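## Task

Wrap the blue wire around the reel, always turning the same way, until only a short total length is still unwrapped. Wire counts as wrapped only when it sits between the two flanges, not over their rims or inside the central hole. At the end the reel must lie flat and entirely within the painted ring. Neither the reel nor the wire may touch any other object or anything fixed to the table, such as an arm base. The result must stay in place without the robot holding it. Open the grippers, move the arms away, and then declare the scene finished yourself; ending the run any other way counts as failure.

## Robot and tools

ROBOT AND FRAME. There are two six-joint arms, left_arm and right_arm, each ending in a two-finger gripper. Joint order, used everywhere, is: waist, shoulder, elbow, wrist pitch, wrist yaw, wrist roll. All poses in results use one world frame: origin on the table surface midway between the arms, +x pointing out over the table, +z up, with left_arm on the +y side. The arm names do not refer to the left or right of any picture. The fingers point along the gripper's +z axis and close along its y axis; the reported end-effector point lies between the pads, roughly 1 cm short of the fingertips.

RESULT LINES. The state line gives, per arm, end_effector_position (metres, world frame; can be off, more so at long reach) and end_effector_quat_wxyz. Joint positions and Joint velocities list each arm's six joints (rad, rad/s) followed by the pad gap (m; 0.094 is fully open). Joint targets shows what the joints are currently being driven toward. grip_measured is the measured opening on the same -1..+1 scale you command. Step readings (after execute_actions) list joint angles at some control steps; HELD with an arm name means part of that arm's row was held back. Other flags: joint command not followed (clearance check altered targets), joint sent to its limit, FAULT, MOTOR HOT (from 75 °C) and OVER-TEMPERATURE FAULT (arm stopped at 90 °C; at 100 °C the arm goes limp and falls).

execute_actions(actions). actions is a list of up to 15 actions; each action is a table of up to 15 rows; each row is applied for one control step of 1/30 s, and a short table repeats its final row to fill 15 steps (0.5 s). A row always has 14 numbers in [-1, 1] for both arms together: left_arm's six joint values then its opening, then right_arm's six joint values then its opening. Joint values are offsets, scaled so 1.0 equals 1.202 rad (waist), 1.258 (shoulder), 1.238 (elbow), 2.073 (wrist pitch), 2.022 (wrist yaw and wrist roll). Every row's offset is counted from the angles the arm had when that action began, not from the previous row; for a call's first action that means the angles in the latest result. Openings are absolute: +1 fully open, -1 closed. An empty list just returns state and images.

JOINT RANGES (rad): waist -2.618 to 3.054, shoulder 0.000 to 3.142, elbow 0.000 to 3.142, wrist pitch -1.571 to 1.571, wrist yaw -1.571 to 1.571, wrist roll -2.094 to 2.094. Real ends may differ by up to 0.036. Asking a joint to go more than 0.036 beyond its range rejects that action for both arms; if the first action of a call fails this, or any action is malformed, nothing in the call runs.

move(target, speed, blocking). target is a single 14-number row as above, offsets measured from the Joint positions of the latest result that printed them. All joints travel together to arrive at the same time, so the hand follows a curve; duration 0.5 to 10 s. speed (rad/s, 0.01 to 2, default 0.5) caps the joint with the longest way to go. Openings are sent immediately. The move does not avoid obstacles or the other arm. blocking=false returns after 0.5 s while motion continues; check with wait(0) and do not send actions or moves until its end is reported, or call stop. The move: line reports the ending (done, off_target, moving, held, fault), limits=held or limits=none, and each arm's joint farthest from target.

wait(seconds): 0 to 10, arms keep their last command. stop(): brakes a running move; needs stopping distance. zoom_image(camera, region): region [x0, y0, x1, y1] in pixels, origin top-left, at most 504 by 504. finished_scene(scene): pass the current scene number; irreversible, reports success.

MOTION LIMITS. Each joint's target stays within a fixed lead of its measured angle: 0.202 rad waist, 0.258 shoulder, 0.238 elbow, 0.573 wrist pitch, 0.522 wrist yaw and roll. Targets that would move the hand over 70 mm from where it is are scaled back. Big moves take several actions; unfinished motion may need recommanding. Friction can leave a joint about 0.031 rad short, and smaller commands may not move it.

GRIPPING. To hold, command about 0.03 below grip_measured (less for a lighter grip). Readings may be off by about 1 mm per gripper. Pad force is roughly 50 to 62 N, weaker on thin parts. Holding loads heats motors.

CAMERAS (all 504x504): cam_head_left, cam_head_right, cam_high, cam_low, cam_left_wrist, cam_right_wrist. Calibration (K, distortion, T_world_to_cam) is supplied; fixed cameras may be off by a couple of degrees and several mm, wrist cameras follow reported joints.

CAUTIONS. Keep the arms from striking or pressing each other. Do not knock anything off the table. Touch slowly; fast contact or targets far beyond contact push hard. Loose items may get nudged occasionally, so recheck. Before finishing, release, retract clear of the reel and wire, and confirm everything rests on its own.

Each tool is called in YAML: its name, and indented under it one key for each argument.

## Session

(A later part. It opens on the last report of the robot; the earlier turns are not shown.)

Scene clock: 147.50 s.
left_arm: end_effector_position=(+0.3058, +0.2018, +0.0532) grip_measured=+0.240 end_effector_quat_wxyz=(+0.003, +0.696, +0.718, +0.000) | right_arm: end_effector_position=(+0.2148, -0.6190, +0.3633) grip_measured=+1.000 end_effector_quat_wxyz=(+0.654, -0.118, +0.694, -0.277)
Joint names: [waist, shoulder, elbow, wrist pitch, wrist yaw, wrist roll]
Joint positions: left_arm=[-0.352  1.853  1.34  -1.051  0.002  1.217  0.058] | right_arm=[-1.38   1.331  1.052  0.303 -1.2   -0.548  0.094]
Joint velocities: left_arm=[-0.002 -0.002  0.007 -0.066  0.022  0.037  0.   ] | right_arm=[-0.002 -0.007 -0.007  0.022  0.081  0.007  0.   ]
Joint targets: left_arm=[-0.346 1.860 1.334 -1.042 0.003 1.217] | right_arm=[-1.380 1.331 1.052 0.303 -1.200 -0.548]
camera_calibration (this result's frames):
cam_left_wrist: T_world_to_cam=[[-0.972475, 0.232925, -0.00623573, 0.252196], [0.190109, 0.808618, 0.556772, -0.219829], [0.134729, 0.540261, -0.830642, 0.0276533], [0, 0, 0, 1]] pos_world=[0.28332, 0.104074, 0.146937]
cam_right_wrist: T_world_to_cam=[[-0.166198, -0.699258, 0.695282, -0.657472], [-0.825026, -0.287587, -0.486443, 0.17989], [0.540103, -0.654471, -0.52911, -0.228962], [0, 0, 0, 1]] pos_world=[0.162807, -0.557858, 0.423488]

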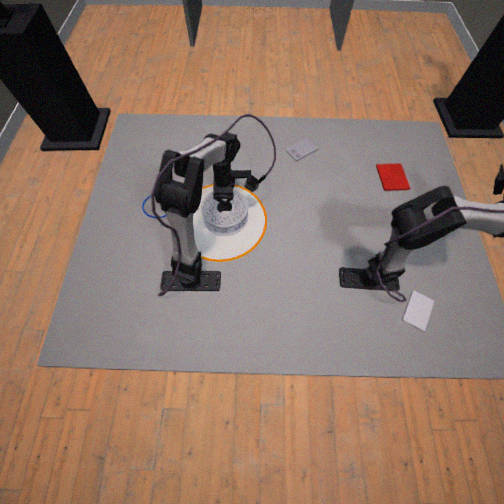

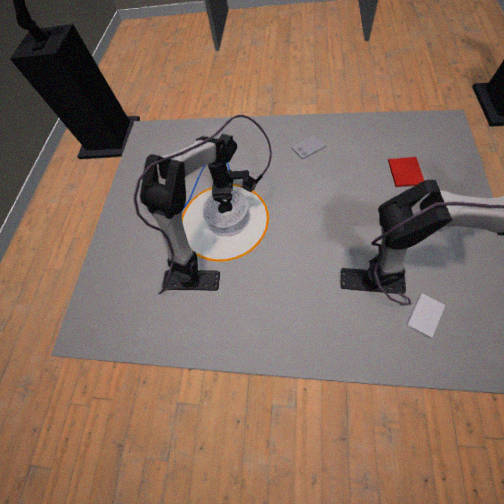

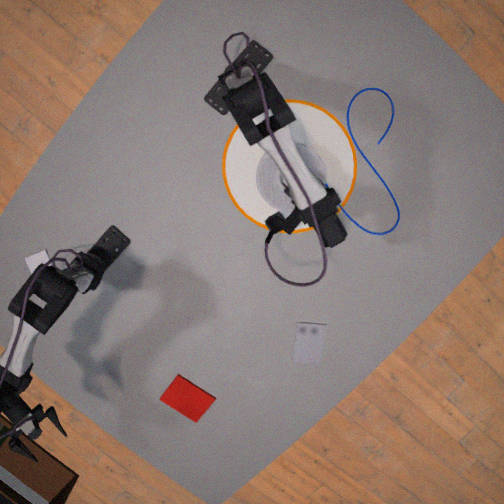

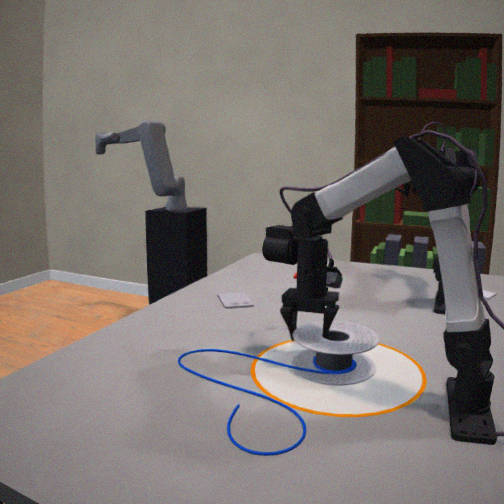

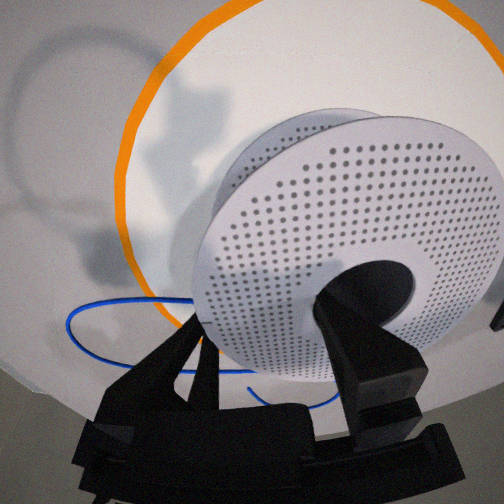

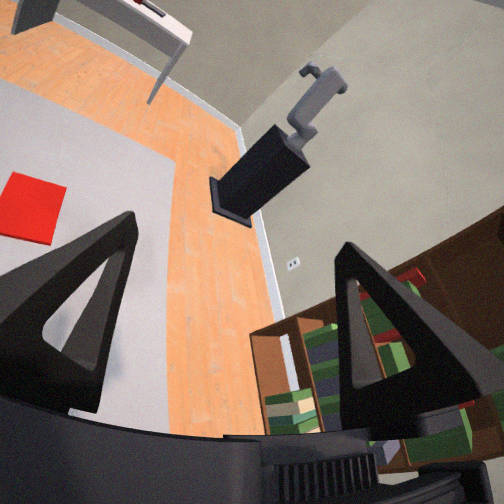

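execute_actions:
  actions:
    - [[0,0,0,0,0,0,0.21,0,0,0,0,0,0,1],[0,0,0,0,0,0,0.21,0,0,0,0,0,0,1],[0,0,0,0,0,-0.01,0.21,0,0,0,0,0,0,1],[0,0,0,0,0,-0.03,0.21,0,0,0,0,0,0,1],[0,0,0,0,0,-0.06,0.21,0,0,0,0,0,0,1],[0,0,0,0,0,-0.10,0.21,0,0,0,0,0,0,1],[0,0,0,0,0,-0.14,0.21,0,0,0,0,0,0,1],[0,0,0,0,0,-0.18,0.21,0,0,0,0,0,0,1],[0,0,0,0,0,-0.22,0.21,0,0,0,0,0,0,1],[0,0,0,0,0,-0.26,0.21,0,0,0,0,0,0,1],[0,0,0,0,0,-0.30,0.21,0,0,0,0,0,0,1],[0,0,0,0,0,-0.34,0.21,0,0,0,0,0,0,1],[0,0,0,0,0,-0.38,0.21,0,0,0,0,0,0,1],[0,0,0,0,0,-0.42,0.21,0,0,0,0,0,0,1],[0,0,0,0,0,-0.46,0.21,0,0,0,0,0,0,1]]
    - [[0,0,0,0,0,-0.20,0.21,0,0,0,0,0,0,1],[0,0,0,0,0,-0.24,0.21,0,0,0,0,0,0,1],[0,0,0,0,0,-0.28,0.21,0,0,0,0,0,0,1],[0,0,0,0,0,-0.32,0.21,0,0,0,0,0,0,1],[0,0,0,0,0,-0.36,0.21,0,0,0,0,0,0,1],[0,0,0,0,0,-0.40,0.21,0,0,0,0,0,0,1],[0,0,0,0,0,-0.44,0.21,0,0,0,0,0,0,1],[0,0,0,0,0,-0.48,0.21,0,0,0,0,0,0,1],[0,0,0,0,0,-0.52,0.21,0,0,0,0,0,0,1],[0,0,0,0,0,-0.56,0.21,0,0,0,0,0,0,1],[0,0,0,0,0,-0.60,0.21,0,0,0,0,0,0,1],[0,0,0,0,0,-0.64,0.21,0,0,0,0,0,0,1],[0,0,0,0,0,-0.68,0.21,0,0,0,0,0,0,1],[0,0,0,0,0,-0.72,0.21,0,0,0,0,0,0,1],[0,0,0,0,0,-0.76,0.21,0,0,0,0,0,0,1]]
    - [[0,0,0,0,0,-0.20,0.21,0,0,0,0,0,0,1],[0,0,0,0,0,-0.24,0.21,0,0,0,0,0,0,1],[0,0,0,0,0,-0.28,0.21,0,0,0,0,0,0,1],[0,0,0,0,0,-0.32,0.21,0,0,0,0,0,0,1],[0,0,0,0,0,-0.36,0.21,0,0,0,0,0,0,1],[0,0,0,0,0,-0.40,0.21,0,0,0,0,0,0,1],[0,0,0,0,0,-0.44,0.21,0,0,0,0,0,0,1],[0,0,0,0,0,-0.48,0.21,0,0,0,0,0,0,1],[0,0,0,0,0,-0.52,0.21,0,0,0,0,0,0,1],[0,0,0,0,0,-0.55,0.21,0,0,0,0,0,0,1],[0,0,0,0,0,-0.58,0.21,0,0,0,0,0,0,1],[0,0,0,0,0,-0.60,0.21,0,0,0,0,0,0,1],[0,0,0,0,0,-0.61,0.21,0,0,0,0,0,0,1]]

Scene clock: 165.30 s.
left_arm: end_effector_position=(+0.3078, +0.1963, +0.0533) grip_measured=+0.240 end_effector_quat_wxyz=(-0.006, -0.607, +0.794, -0.017) | right_arm: end_effector_position=(+0.2148, -0.6190, +0.3633) grip_measured=+1.000 end_effector_quat_wxyz=(+0.654, -0.118, +0.694, -0.277)
Joint names: [waist, shoulder, elbow, wrist pitch, wrist yaw, wrist roll]
Joint positions: left_arm=[-0.352  1.853  1.34  -1.036  0.029 -1.627  0.058] | right_arm=[-1.38   1.331  1.052  0.303 -1.2   -0.548  0.094]
Joint velocities: left_arm=[-0.002 -0.002  0.007 -0.051 -0.007 -0.974  0.   ] | right_arm=[ 0.017 -0.002 -0.007 -0.007  0.022  0.007  0.   ]
Joint targets: left_arm=[-0.352 1.853 1.340 -1.054 0.024 -1.798] | right_arm=[-1.380 1.331 1.052 0.303 -1.200 -0.548]
Step readings (joint positions; steps 1 to 15: 1st action; 16 to 30: 2nd action; 31 to 45: 3rd action):
0: left_arm=[-0.352 1.853 1.340 -1.051 0.002 1.217] | right_arm=[-1.380 1.331 1.052 0.303 -1.200 -0.548]
1: left_arm=[-0.352 1.853 1.340 -1.051 0.002 1.217] | right_arm=[-1.380 1.331 1.052 0.303 -1.200 -0.548]
2: left_arm=[-0.352 1.853 1.340 -1.051 0.002 1.217] | right_arm=[-1.380 1.331 1.052 0.303 -1.200 -0.548]
4: left_arm=[-0.352 1.853 1.340 -1.051 0.002 1.209] | right_arm=[-1.380 1.331 1.052 0.303 -1.200 -0.548]
8: left_arm=[-0.352 1.853 1.340 -1.051 0.003 1.077] | right_arm=[-1.380 1.331 1.052 0.303 -1.200 -0.548]
15: left_arm=[-0.352 1.853 1.340 -1.054 0.009 0.617] | right_arm=[-1.380 1.331 1.052 0.303 -1.200 -0.548]
16: left_arm=[-0.352 1.853 1.340 -1.054 0.010 0.542] | right_arm=[-1.380 1.331 1.052 0.303 -1.200 -0.548]
17: left_arm=[-0.352 1.853 1.340 -1.054 0.012 0.466] | right_arm=[-1.380 1.331 1.052 0.303 -1.200 -0.548]
19: left_arm=[-0.352 1.853 1.340 -1.054 0.014 0.311] | right_arm=[-1.380 1.331 1.052 0.303 -1.200 -0.548]
23: left_arm=[-0.352 1.853 1.340 -1.054 0.018 -0.004] | right_arm=[-1.380 1.331 1.052 0.303 -1.200 -0.548]
30: left_arm=[-0.352 1.853 1.340 -1.054 0.024 -0.565] | right_arm=[-1.380 1.331 1.052 0.303 -1.200 -0.548]
31: left_arm=[-0.352 1.853 1.340 -1.053 0.026 -0.640] | right_arm=[-1.380 1.331 1.052 0.303 -1.200 -0.548]
32: left_arm=[-0.352 1.853 1.340 -1.051 0.028 -0.716] | right_arm=[-1.380 1.331 1.052 0.303 -1.200 -0.548]
34: left_arm=[-0.352 1.853 1.340 -1.049 0.029 -0.869] | right_arm=[-1.380 1.331 1.052 0.303 -1.200 -0.548]
38: left_arm=[-0.352 1.853 1.340 -1.043 0.030 -1.184] | right_arm=[-1.380 1.331 1.052 0.303 -1.200 -0.548]
45: Joint positions above
camera_calibration (this result's frames):
cam_left_wrist: T_world_to_cam=[[0.861472, -0.507073, 0.027239, -0.165623], [-0.42721, -0.694705, 0.578685, 0.268059], [-0.274513, -0.510158, -0.815096, 0.361751], [0, 0, 0, 1]] pos_world=[0.356502, 0.286789, 0.144252]
cam_right_wrist: T_world_to_cam=[[-0.166198, -0.699258, 0.695282, -0.657472], [-0.825026, -0.287587, -0.486443, 0.17989], [0.540103, -0.654471, -0.52911, -0.228962], [0, 0, 0, 1]] pos_world=[0.162807, -0.557858, 0.423488]

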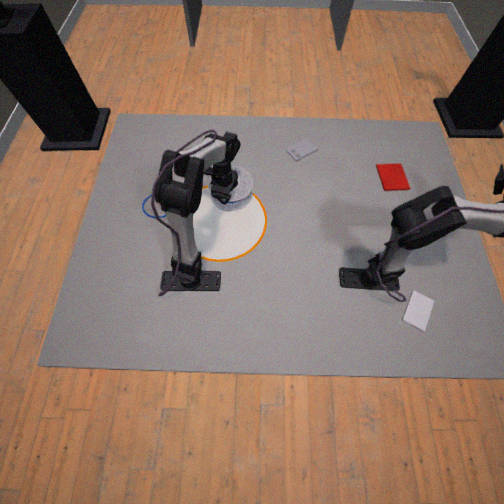

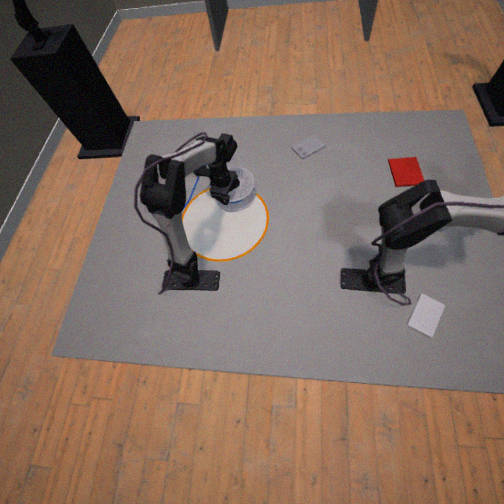

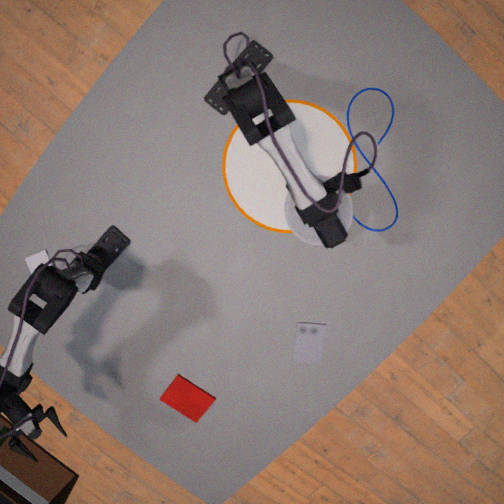

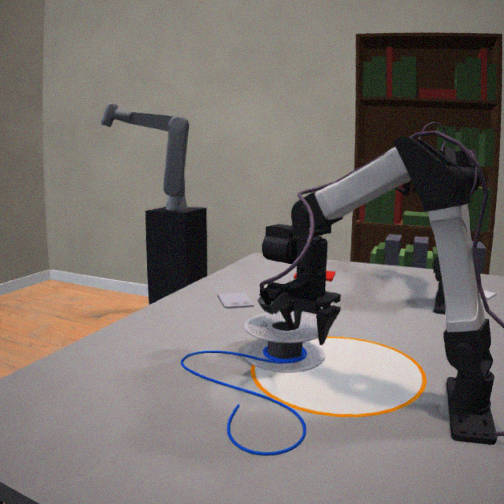

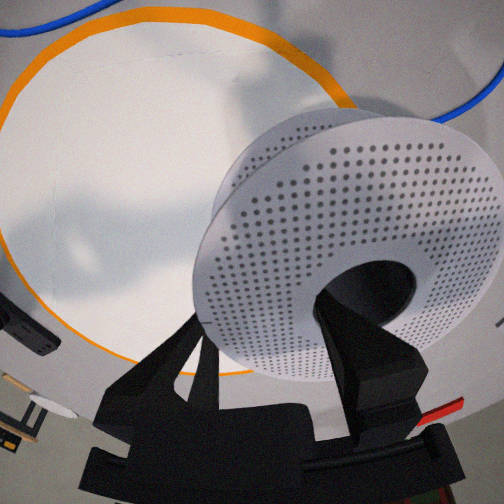

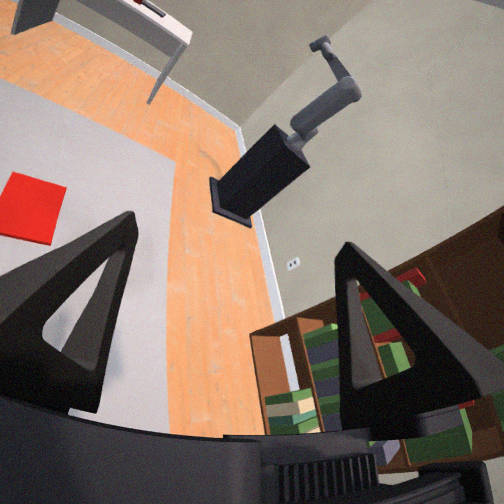

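execute_actions:
  actions: []

zoom_image:
  camera: "cam_low"
  region: [160, 280, 400, 470]

Scene clock: 167.67 s.
left_arm: end_effector_position=(+0.3084, +0.1964, +0.0533) grip_measured=+0.240 end_effector_quat_wxyz=(-0.006, -0.665, +0.747, -0.017) | right_arm: end_effector_position=(+0.2148, -0.6190, +0.3633) grip_measured=+1.000 end_effector_quat_wxyz=(+0.654, -0.118, +0.694, -0.277)
Joint names: [waist, shoulder, elbow, wrist pitch, wrist yaw, wrist roll]
Joint positions: left_arm=[-0.352  1.853  1.34  -1.034  0.027 -1.778  0.058] | right_arm=[-1.38   1.331  1.052  0.303 -1.2   -0.548  0.094]
Joint velocities: left_arm=[-0.002 -0.002 -0.012  0.051 -0.022 -0.007 -0.   ] | right_arm=[-0.012  0.002  0.002  0.066  0.022  0.022  0.   ]
Joint targets: left_arm=[-0.352 1.853 1.340 -1.054 0.024 -1.798] | right_arm=[-1.380 1.331 1.052 0.303 -1.200 -0.548]
camera_calibration (this result's frames):
cam_left_wrist: T_world_to_cam=[[0.927726, -0.372388, 0.0255201, -0.212899], [-0.317111, -0.750258, 0.580133, 0.245294], [-0.196888, -0.546297, -0.814122, 0.345099], [0, 0, 0, 1]] pos_world=[0.343244, 0.293279, 0.144083]
cam_right_wrist: T_world_to_cam=[[-0.166198, -0.699258, 0.695282, -0.657472], [-0.825026, -0.287587, -0.486443, 0.17989], [0.540103, -0.654471, -0.52911, -0.228962], [0, 0, 0, 1]] pos_world=[0.162807, -0.557858, 0.423488]

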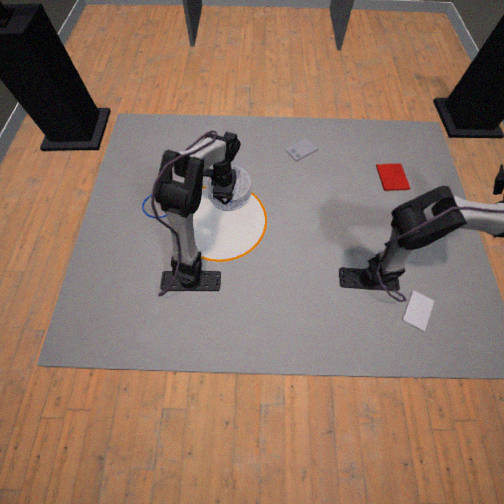

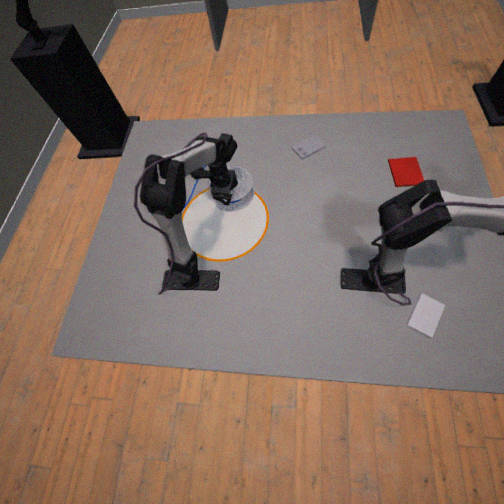

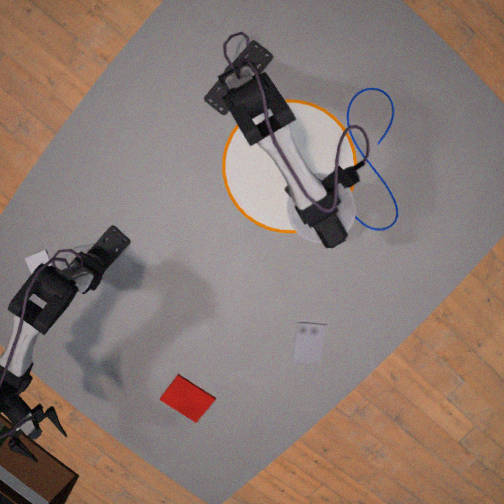

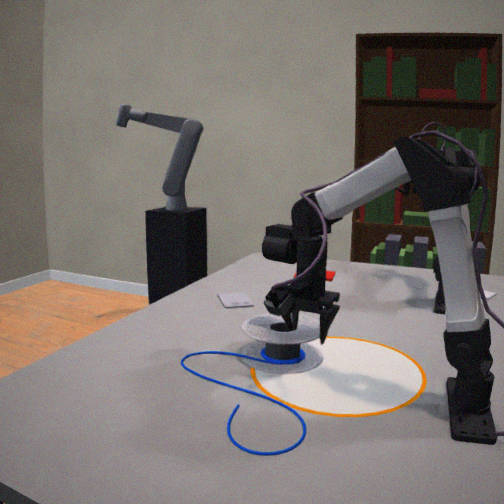

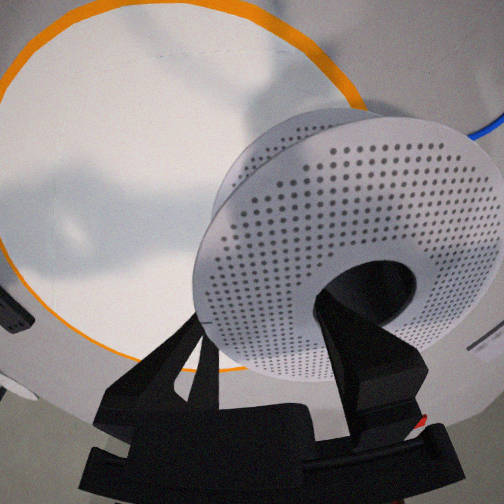

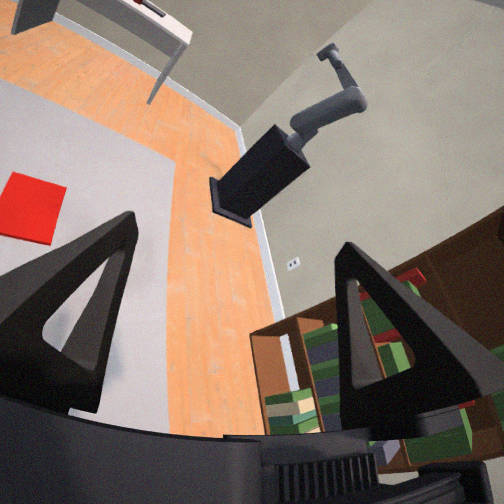

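Region (160, 280, 400, 470) of cam_low's 504x504 image, scaled by 2.100, with more detail than that image has; it fills the top 399 rows of this view, and the rest is white.

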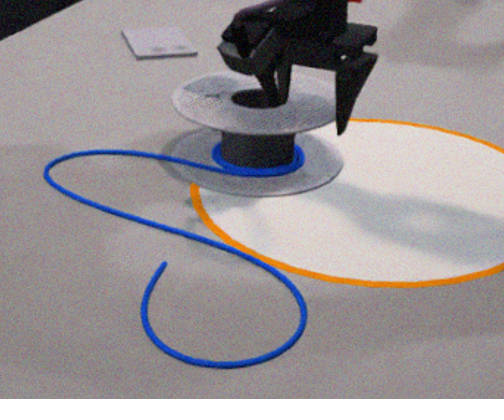

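execute_actions:
  actions:
    - [[0,0,0,0,0,0,0.5,0,0,0,0,0,0,1],[0,0,0,0,0,0,0.7,0,0,0,0,0,0,1],[0,-0.006,0.015,-0.012,-0.004,0,0.9,0,0,0,0,0,0,1],[0,-0.012,0.028,-0.024,-0.008,0,0.9,0,0,0,0,0,0,1],[0,-0.017,0.041,-0.036,-0.012,0,0.9,0,0,0,0,0,0,1],[0,-0.021,0.054,-0.048,-0.016,0,0.9,0,0,0,0,0,0,1],[0,-0.025,0.066,-0.058,-0.018,0,0.9,0,0,0,0,0,0,1],[0,-0.028,0.077,-0.066,-0.018,0,0.9,0,0,0,0,0,0,1],[0,-0.031,0.086,-0.071,-0.018,0,0.9,0,0,0,0,0,0,1],[0,-0.033,0.092,-0.074,-0.018,0,0.9,0,0,0,0,0,0,1]]
    - [[0,-0.012,0.018,-0.018,-0.005,0.02,0.9,0,0,0,0,0,0,1],[0,-0.012,0.018,-0.018,-0.005,0.05,0.9,0,0,0,0,0,0,1],[0,-0.012,0.018,-0.018,-0.005,0.09,0.9,0,0,0,0,0,0,1],[0,-0.012,0.018,-0.018,-0.005,0.13,0.9,0,0,0,0,0,0,1],[0,-0.012,0.018,-0.018,-0.005,0.17,0.9,0,0,0,0,0,0,1],[0,-0.012,0.018,-0.018,-0.005,0.21,0.9,0,0,0,0,0,0,1],[0,-0.012,0.018,-0.018,-0.005,0.25,0.9,0,0,0,0,0,0,1],[0,-0.012,0.018,-0.018,-0.005,0.29,0.9,0,0,0,0,0,0,1],[0,-0.012,0.018,-0.018,-0.005,0.33,0.9,0,0,0,0,0,0,1],[0,-0.012,0.018,-0.018,-0.005,0.37,0.9,0,0,0,0,0,0,1],[0,-0.012,0.018,-0.018,-0.005,0.41,0.9,0,0,0,0,0,0,1],[0,-0.012,0.018,-0.018,-0.005,0.45,0.9,0,0,0,0,0,0,1],[0,-0.012,0.018,-0.018,-0.005,0.49,0.9,0,0,0,0,0,0,1],[0,-0.012,0.018,-0.018,-0.005,0.53,0.9,0,0,0,0,0,0,1],[0,-0.012,0.018,-0.018,-0.005,0.57,0.9,0,0,0,0,0,0,1]]
    - [[0,0,0,0,0,0.20,0.9,0,0,0,0,0,0,1],[0,0,0,0,0,0.24,0.9,0,0,0,0,0,0,1],[0,0,0,0,0,0.28,0.9,0,0,0,0,0,0,1],[0,0,0,0,0,0.32,0.9,0,0,0,0,0,0,1],[0,0,0,0,0,0.36,0.9,0,0,0,0,0,0,1],[0,0,0,0,0,0.40,0.9,0,0,0,0,0,0,1],[0,0,0,0,0,0.44,0.9,0,0,0,0,0,0,1],[0,0,0,0,0,0.48,0.9,0,0,0,0,0,0,1],[0,0,0,0,0,0.52,0.9,0,0,0,0,0,0,1],[0,0,0,0,0,0.56,0.9,0,0,0,0,0,0,1],[0,0,0,0,0,0.60,0.9,0,0,0,0,0,0,1],[0,0,0,0,0,0.64,0.9,0,0,0,0,0,0,1],[0,0,0,0,0,0.68,0.9,0,0,0,0,0,0,1],[0,0,0,0,0,0.72,0.9,0,0,0,0,0,0,1],[0,0,0,0,0,0.76,0.9,0,0,0,0,0,0,1]]
    - [[0,0,0,0,0,0.20,0.9,0,0,0,0,0,0,1],[0,0,0,0,0,0.24,0.9,0,0,0,0,0,0,1],[0,0,0,0,0,0.28,0.9,0,0,0,0,0,0,1],[0,0,0,0,0,0.32,0.9,0,0,0,0,0,0,1],[0,0,0,0,0,0.36,0.9,0,0,0,0,0,0,1],[0,0,0,0,0,0.40,0.9,0,0,0,0,0,0,1],[0,0,0,0,0,0.44,0.9,0,0,0,0,0,0,1],[0,0,0,0,0,0.48,0.9,0,0,0,0,0,0,1],[0,0,0,0,0,0.51,0.9,0,0,0,0,0,0,1],[0,0,0,0,0,0.535,0.9,0,0,0,0,0,0,1],[0,0,0,0,0,0.555,0.9,0,0,0,0,0,0,1]]

Scene clock: 237.07 s.
left_arm: end_effector_position=(+0.3103, +0.2012, +0.0889) grip_measured=+0.899 end_effector_quat_wxyz=(+0.014, +0.704, +0.710, +0.008) | right_arm: end_effector_position=(+0.2148, -0.6190, +0.3633) grip_measured=+1.000 end_effector_quat_wxyz=(+0.654, -0.118, +0.694, -0.277)
Joint names: [waist, shoulder, elbow, wrist pitch, wrist yaw, wrist roll]
Joint positions: left_arm=[-0.352  1.819  1.441 -1.161 -0.003  1.241  0.089] | right_arm=[-1.38   1.331  1.052  0.303 -1.2   -0.548  0.094]
Joint velocities: left_arm=[-0.007  0.012  0.002 -0.051  0.022  0.769  0.   ] | right_arm=[ 0.007  0.007  0.002  0.037 -0.022 -0.051  0.   ]
Joint targets: left_arm=[-0.352 1.819 1.441 -1.161 -0.003 1.358] | right_arm=[-1.380 1.331 1.052 0.303 -1.200 -0.548]
Step readings (joint positions; steps 1 to 15: 1st action; 16 to 30: 2nd action; 31 to 45: 3rd action; 46 to 60: 4th action):
0: left_arm=[-0.352 1.853 1.340 -1.034 0.027 -1.778] | right_arm=[-1.380 1.331 1.052 0.303 -1.200 -0.548]
1: left_arm=[-0.352 1.853 1.340 -1.034 0.027 -1.778] | right_arm=[-1.380 1.331 1.052 0.303 -1.200 -0.548]
2: left_arm=[-0.352 1.853 1.340 -1.034 0.027 -1.778] | right_arm=[-1.380 1.331 1.052 0.303 -1.200 -0.548]
4: left_arm=[-0.352 1.853 1.343 -1.039 0.026 -1.778] | right_arm=[-1.380 1.331 1.052 0.303 -1.200 -0.548]
8: left_arm=[-0.352 1.850 1.389 -1.092 0.012 -1.778] | right_arm=[-1.380 1.331 1.052 0.303 -1.200 -0.548]
15: left_arm=[-0.352 1.819 1.441 -1.145 0.000 -1.778] | right_arm=[-1.380 1.331 1.052 0.303 -1.200 -0.548]
16: left_arm=[-0.352 1.819 1.441 -1.149 -0.001 -1.773] | right_arm=[-1.380 1.331 1.052 0.303 -1.200 -0.548]
17: left_arm=[-0.352 1.819 1.441 -1.153 -0.001 -1.757] | right_arm=[-1.380 1.331 1.052 0.303 -1.200 -0.548]
19: left_arm=[-0.352 1.819 1.441 -1.156 -0.002 -1.692] | right_arm=[-1.380 1.331 1.052 0.303 -1.200 -0.548]
23: left_arm=[-0.352 1.819 1.441 -1.160 -0.003 -1.469] | right_arm=[-1.380 1.331 1.052 0.303 -1.200 -0.548]
30: left_arm=[-0.352 1.819 1.441 -1.161 -0.003 -0.956] | right_arm=[-1.380 1.331 1.052 0.303 -1.200 -0.548]
31: left_arm=[-0.352 1.819 1.441 -1.161 -0.003 -0.880] | right_arm=[-1.380 1.331 1.052 0.303 -1.200 -0.548]
32: left_arm=[-0.352 1.819 1.441 -1.161 -0.003 -0.802] | right_arm=[-1.380 1.331 1.052 0.303 -1.200 -0.548]
34: left_arm=[-0.352 1.819 1.441 -1.161 -0.003 -0.646] | right_arm=[-1.380 1.331 1.052 0.303 -1.200 -0.548]
38: left_arm=[-0.352 1.819 1.441 -1.161 -0.003 -0.328] | right_arm=[-1.380 1.331 1.052 0.303 -1.200 -0.548]
45: left_arm=[-0.352 1.819 1.441 -1.161 -0.003 0.235] | right_arm=[-1.380 1.331 1.052 0.303 -1.200 -0.548]
46: left_arm=[-0.352 1.819 1.441 -1.161 -0.003 0.313] | right_arm=[-1.380 1.331 1.052 0.303 -1.200 -0.548]
47: left_arm=[-0.352 1.819 1.441 -1.161 -0.003 0.390] | right_arm=[-1.380 1.331 1.052 0.303 -1.200 -0.548]
49: left_arm=[-0.352 1.819 1.441 -1.161 -0.003 0.547] | right_arm=[-1.380 1.331 1.052 0.303 -1.200 -0.548]
53: left_arm=[-0.352 1.819 1.441 -1.161 -0.003 0.865] | right_arm=[-1.380 1.331 1.052 0.303 -1.200 -0.548]
60: Joint positions above
camera_calibration (this result's frames):
cam_left_wrist: T_world_to_cam=[[-0.966331, 0.255336, -0.0317617, 0.252803], [0.194453, 0.805541, 0.559724, -0.241119], [0.168503, 0.534702, -0.82807, 0.0473976], [0, 0, 0, 1]] pos_world=[0.283191, 0.104338, 0.182238]
cam_right_wrist: T_world_to_cam=[[-0.166198, -0.699258, 0.695282, -0.657472], [-0.825026, -0.287587, -0.486443, 0.17989], [0.540103, -0.654471, -0.52911, -0.228962], [0, 0, 0, 1]] pos_world=[0.162807, -0.557858, 0.423488]

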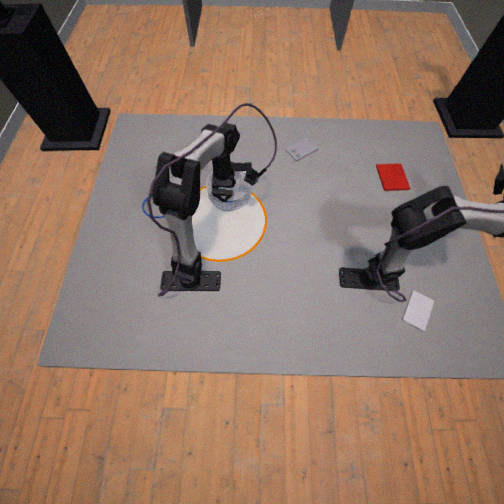

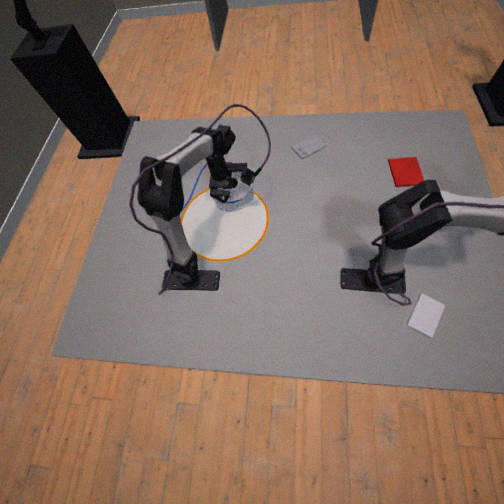

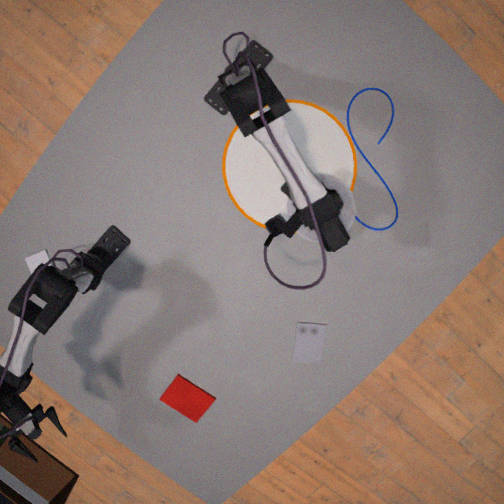

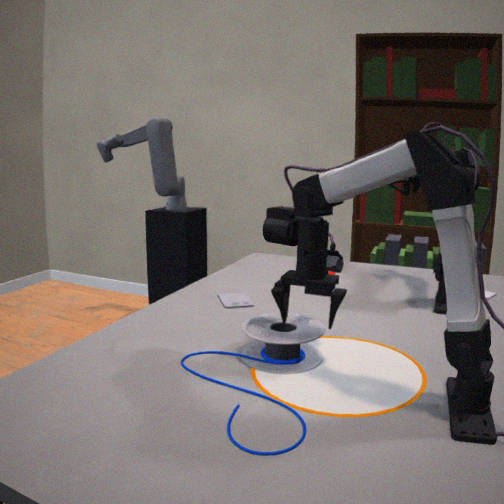

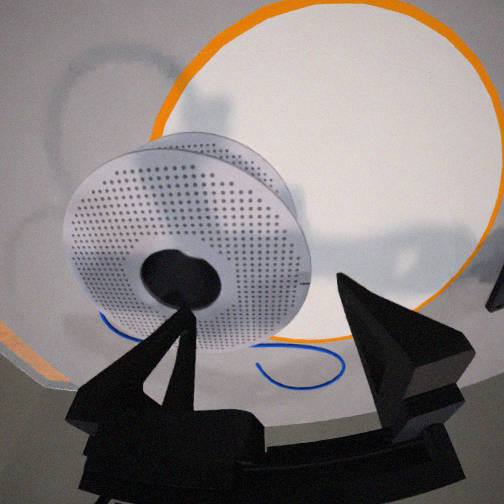

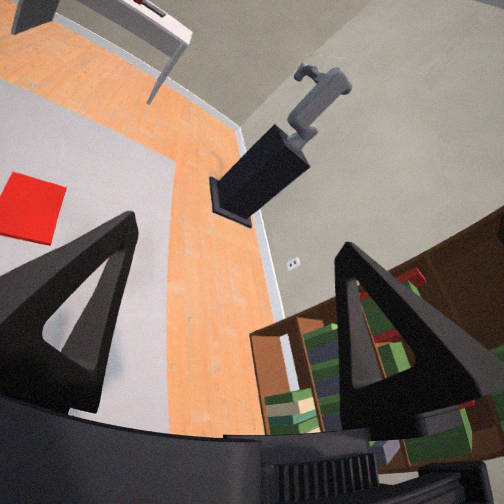

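execute_actions:
  actions:
    - [[0,0.006,-0.015,0.012,0,0.058,0.9,0,0,0,0,0,0,1],[0,0.012,-0.028,0.024,0,0.058,0.9,0,0,0,0,0,0,1],[0,0.018,-0.041,0.036,0,0.058,0.9,0,0,0,0,0,0,1],[0,0.023,-0.054,0.047,0,0.058,0.9,0,0,0,0,0,0,1],[0,0.027,-0.066,0.056,0,0.058,0.9,0,0,0,0,0,0,1],[0,0.031,-0.077,0.063,0,0.058,0.9,0,0,0,0,0,0,1],[0,0.034,-0.086,0.063,0,0.058,0.9,0,0,0,0,0,0,1],[0,0.036,-0.092,0.063,0,0.058,0.9,0,0,0,0,0,0,1],[0,0.037,-0.095,0.063,0,0.058,0.82,0,0,0,0,0,0,1],[0,0.037,-0.095,0.063,0,0.058,0.72,0,0,0,0,0,0,1],[0,0.037,-0.095,0.063,0,0.058,0.62,0,0,0,0,0,0,1],[0,0.037,-0.095,0.063,0,0.058,0.52,0,0,0,0,0,0,1],[0,0.037,-0.095,0.063,0,0.058,0.44,0,0,0,0,0,0,1],[0,0.037,-0.095,0.063,0,0.058,0.37,0,0,0,0,0,0,1],[0,0.037,-0.095,0.063,0,0.058,0.32,0,0,0,0,0,0,1]]
    - [[0,0,0,0.005,0,0,0.28,0,0,0,0,0,0,1],[0,0,0,0.005,0,0,0.25,0,0,0,0,0,0,1],[0,0,0,0.005,0,-0.01,0.23,0,0,0,0,0,0,1],[0,0,0,0.005,0,-0.03,0.21,0,0,0,0,0,0,1],[0,0,0,0.005,0,-0.06,0.21,0,0,0,0,0,0,1],[0,0,0,0.005,0,-0.10,0.21,0,0,0,0,0,0,1],[0,0,0,0.005,0,-0.14,0.21,0,0,0,0,0,0,1],[0,0,0,0.005,0,-0.18,0.21,0,0,0,0,0,0,1],[0,0,0,0.005,0,-0.22,0.21,0,0,0,0,0,0,1],[0,0,0,0.005,0,-0.26,0.21,0,0,0,0,0,0,1],[0,0,0,0.005,0,-0.30,0.21,0,0,0,0,0,0,1],[0,0,0,0.005,0,-0.34,0.21,0,0,0,0,0,0,1],[0,0,0,0.005,0,-0.38,0.21,0,0,0,0,0,0,1],[0,0,0,0.005,0,-0.42,0.21,0,0,0,0,0,0,1],[0,0,0,0.005,0,-0.46,0.21,0,0,0,0,0,0,1]]
    - [[0,0,0,0,0,-0.20,0.21,0,0,0,0,0,0,1],[0,0,0,0,0,-0.24,0.21,0,0,0,0,0,0,1],[0,0,0,0,0,-0.28,0.21,0,0,0,0,0,0,1],[0,0,0,0,0,-0.32,0.21,0,0,0,0,0,0,1],[0,0,0,0,0,-0.36,0.21,0,0,0,0,0,0,1],[0,0,0,0,0,-0.40,0.21,0,0,0,0,0,0,1],[0,0,0,0,0,-0.44,0.21,0,0,0,0,0,0,1],[0,0,0,0,0,-0.48,0.21,0,0,0,0,0,0,1],[0,0,0,0,0,-0.52,0.21,0,0,0,0,0,0,1],[0,0,0,0,0,-0.56,0.21,0,0,0,0,0,0,1],[0,0,0,0,0,-0.60,0.21,0,0,0,0,0,0,1],[0,0,0,0,0,-0.64,0.21,0,0,0,0,0,0,1],[0,0,0,0,0,-0.68,0.21,0,0,0,0,0,0,1],[0,0,0,0,0,-0.72,0.21,0,0,0,0,0,0,1],[0,0,0,0,0,-0.76,0.21,0,0,0,0,0,0,1]]
    - [[0,0,0,0,0,-0.20,0.21,0,0,0,0,0,0,1],[0,0,0,0,0,-0.24,0.21,0,0,0,0,0,0,1],[0,0,0,0,0,-0.28,0.21,0,0,0,0,0,0,1],[0,0,0,0,0,-0.32,0.21,0,0,0,0,0,0,1],[0,0,0,0,0,-0.36,0.21,0,0,0,0,0,0,1],[0,0,0,0,0,-0.40,0.21,0,0,0,0,0,0,1],[0,0,0,0,0,-0.44,0.21,0,0,0,0,0,0,1],[0,0,0,0,0,-0.48,0.21,0,0,0,0,0,0,1],[0,0,0,0,0,-0.52,0.21,0,0,0,0,0,0,1],[0,0,0,0,0,-0.56,0.21,0,0,0,0,0,0,1],[0,0,0,0,0,-0.60,0.21,0,0,0,0,0,0,1],[0,0,0,0,0,-0.64,0.21,0,0,0,0,0,0,1],[0,0,0,0,0,-0.67,0.21,0,0,0,0,0,0,1],[0,0,0,0,0,-0.69,0.21,0,0,0,0,0,0,1],[0,0,0,0,0,-0.70,0.21,0,0,0,0,0,0,1]]

Scene clock: 263.87 s.
left_arm: end_effector_position=(+0.3050, +0.1986, +0.0552) grip_measured=+0.239 end_effector_quat_wxyz=(-0.006, -0.595, +0.803, -0.010) | right_arm: end_effector_position=(+0.2148, -0.6190, +0.3633) grip_measured=+1.000 end_effector_quat_wxyz=(+0.654, -0.118, +0.694, -0.277)
Joint names: [waist, shoulder, elbow, wrist pitch, wrist yaw, wrist roll]
Joint positions: left_arm=[-0.352  1.85   1.345 -1.056  0.021 -1.597  0.058] | right_arm=[-1.38   1.331  1.052  0.303 -1.2   -0.548  0.094]
Joint velocities: left_arm=[ 0.002 -0.007  0.007 -0.022 -0.022 -1.707 -0.   ] | right_arm=[ 0.022  0.002 -0.002 -0.066  0.007  0.051  0.   ]
Joint targets: left_arm=[-0.352 1.850 1.345 -1.057 0.009 -1.856] | right_arm=[-1.380 1.331 1.052 0.303 -1.200 -0.548]
Step readings (joint positions; steps 1 to 15: 1st action; 16 to 30: 2nd action; 31 to 45: 3rd action; 46 to 60: 4th action):
0: left_arm=[-0.352 1.819 1.441 -1.161 -0.003 1.351] | right_arm=[-1.380 1.331 1.052 0.303 -1.200 -0.548]
1: left_arm=[-0.352 1.819 1.441 -1.160 -0.003 1.351] | right_arm=[-1.380 1.331 1.052 0.303 -1.200 -0.548]
2: left_arm=[-0.352 1.819 1.439 -1.156 -0.003 1.351] | right_arm=[-1.380 1.331 1.052 0.303 -1.200 -0.548]
4: left_arm=[-0.352 1.819 1.424 -1.132 -0.003 1.351] | right_arm=[-1.380 1.331 1.052 0.303 -1.200 -0.548]
8: left_arm=[-0.352 1.830 1.371 -1.082 -0.003 1.351] | right_arm=[-1.380 1.331 1.052 0.303 -1.200 -0.548]
15: left_arm=[-0.352 1.850 1.345 -1.050 -0.003 1.353] | right_arm=[-1.380 1.331 1.052 0.303 -1.200 -0.548]
16: left_arm=[-0.352 1.850 1.345 -1.050 -0.001 1.354] | right_arm=[-1.380 1.331 1.052 0.303 -1.200 -0.548]
17: left_arm=[-0.352 1.850 1.345 -1.050 -0.001 1.354] | right_arm=[-1.380 1.331 1.052 0.303 -1.200 -0.548]
19: left_arm=[-0.352 1.850 1.345 -1.050 -0.001 1.345] | right_arm=[-1.380 1.331 1.052 0.303 -1.200 -0.548]
23: left_arm=[-0.352 1.850 1.345 -1.050 -0.000 1.211] | right_arm=[-1.380 1.331 1.052 0.303 -1.200 -0.548]
30: left_arm=[-0.352 1.850 1.345 -1.051 0.000 0.747] | right_arm=[-1.380 1.331 1.052 0.303 -1.200 -0.548]
31: left_arm=[-0.352 1.850 1.345 -1.052 0.000 0.671] | right_arm=[-1.380 1.331 1.052 0.303 -1.200 -0.548]
32: left_arm=[-0.352 1.850 1.345 -1.053 0.000 0.595] | right_arm=[-1.380 1.331 1.052 0.303 -1.200 -0.548]
34: left_arm=[-0.352 1.850 1.345 -1.056 0.003 0.439] | right_arm=[-1.380 1.331 1.052 0.303 -1.200 -0.548]
38: left_arm=[-0.352 1.850 1.345 -1.056 0.005 0.122] | right_arm=[-1.380 1.331 1.052 0.303 -1.200 -0.548]
45: left_arm=[-0.352 1.850 1.345 -1.057 0.009 -0.440] | right_arm=[-1.380 1.331 1.052 0.303 -1.200 -0.548]
46: left_arm=[-0.352 1.850 1.345 -1.057 0.011 -0.517] | right_arm=[-1.380 1.331 1.052 0.303 -1.200 -0.548]
47: left_arm=[-0.352 1.850 1.345 -1.057 0.012 -0.593] | right_arm=[-1.380 1.331 1.052 0.303 -1.200 -0.548]
49: left_arm=[-0.352 1.850 1.345 -1.057 0.015 -0.749] | right_arm=[-1.380 1.331 1.052 0.303 -1.200 -0.548]
53: left_arm=[-0.352 1.850 1.345 -1.057 0.018 -1.066] | right_arm=[-1.380 1.331 1.052 0.303 -1.200 -0.548]
60: Joint positions above
camera_calibration (this result's frames):
cam_left_wrist: T_world_to_cam=[[0.846045, -0.532932, 0.0138169, -0.151499], [-0.443032, -0.688438, 0.574262, 0.271248], [-0.29653, -0.491973, -0.818555, 0.367049], [0, 0, 0, 1]] pos_world=[0.357187, 0.286577, 0.146776]
cam_right_wrist: T_world_to_cam=[[-0.166198, -0.699258, 0.695282, -0.657472], [-0.825026, -0.287587, -0.486443, 0.17989], [0.540103, -0.654471, -0.52911, -0.228962], [0, 0, 0, 1]] pos_world=[0.162807, -0.557858, 0.423488]

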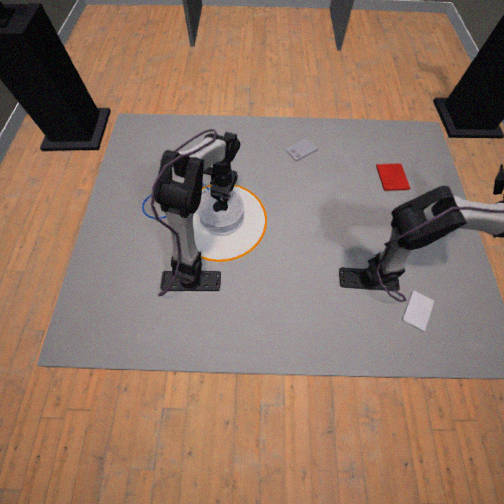

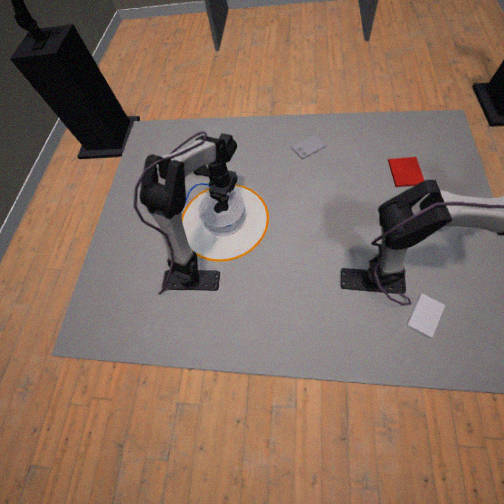

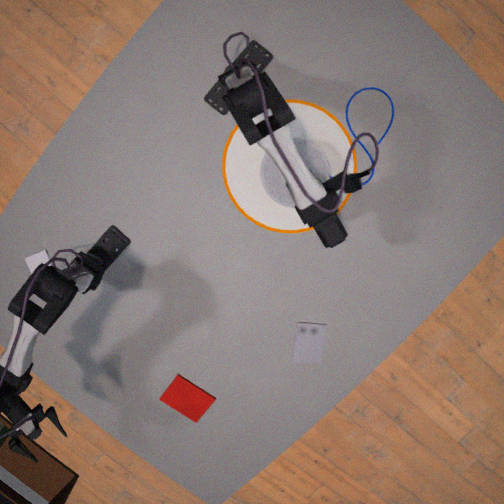

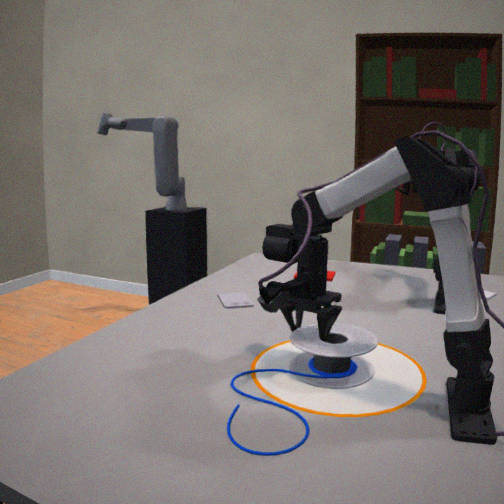

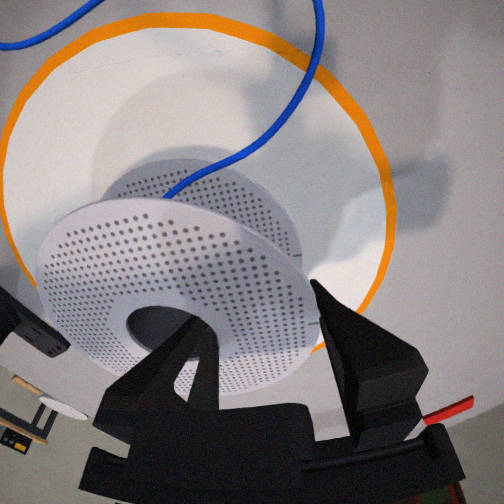

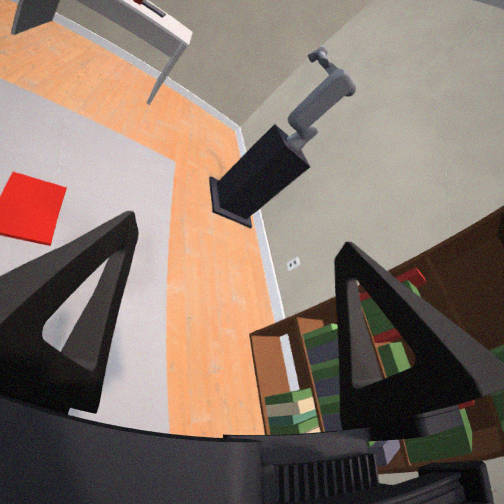

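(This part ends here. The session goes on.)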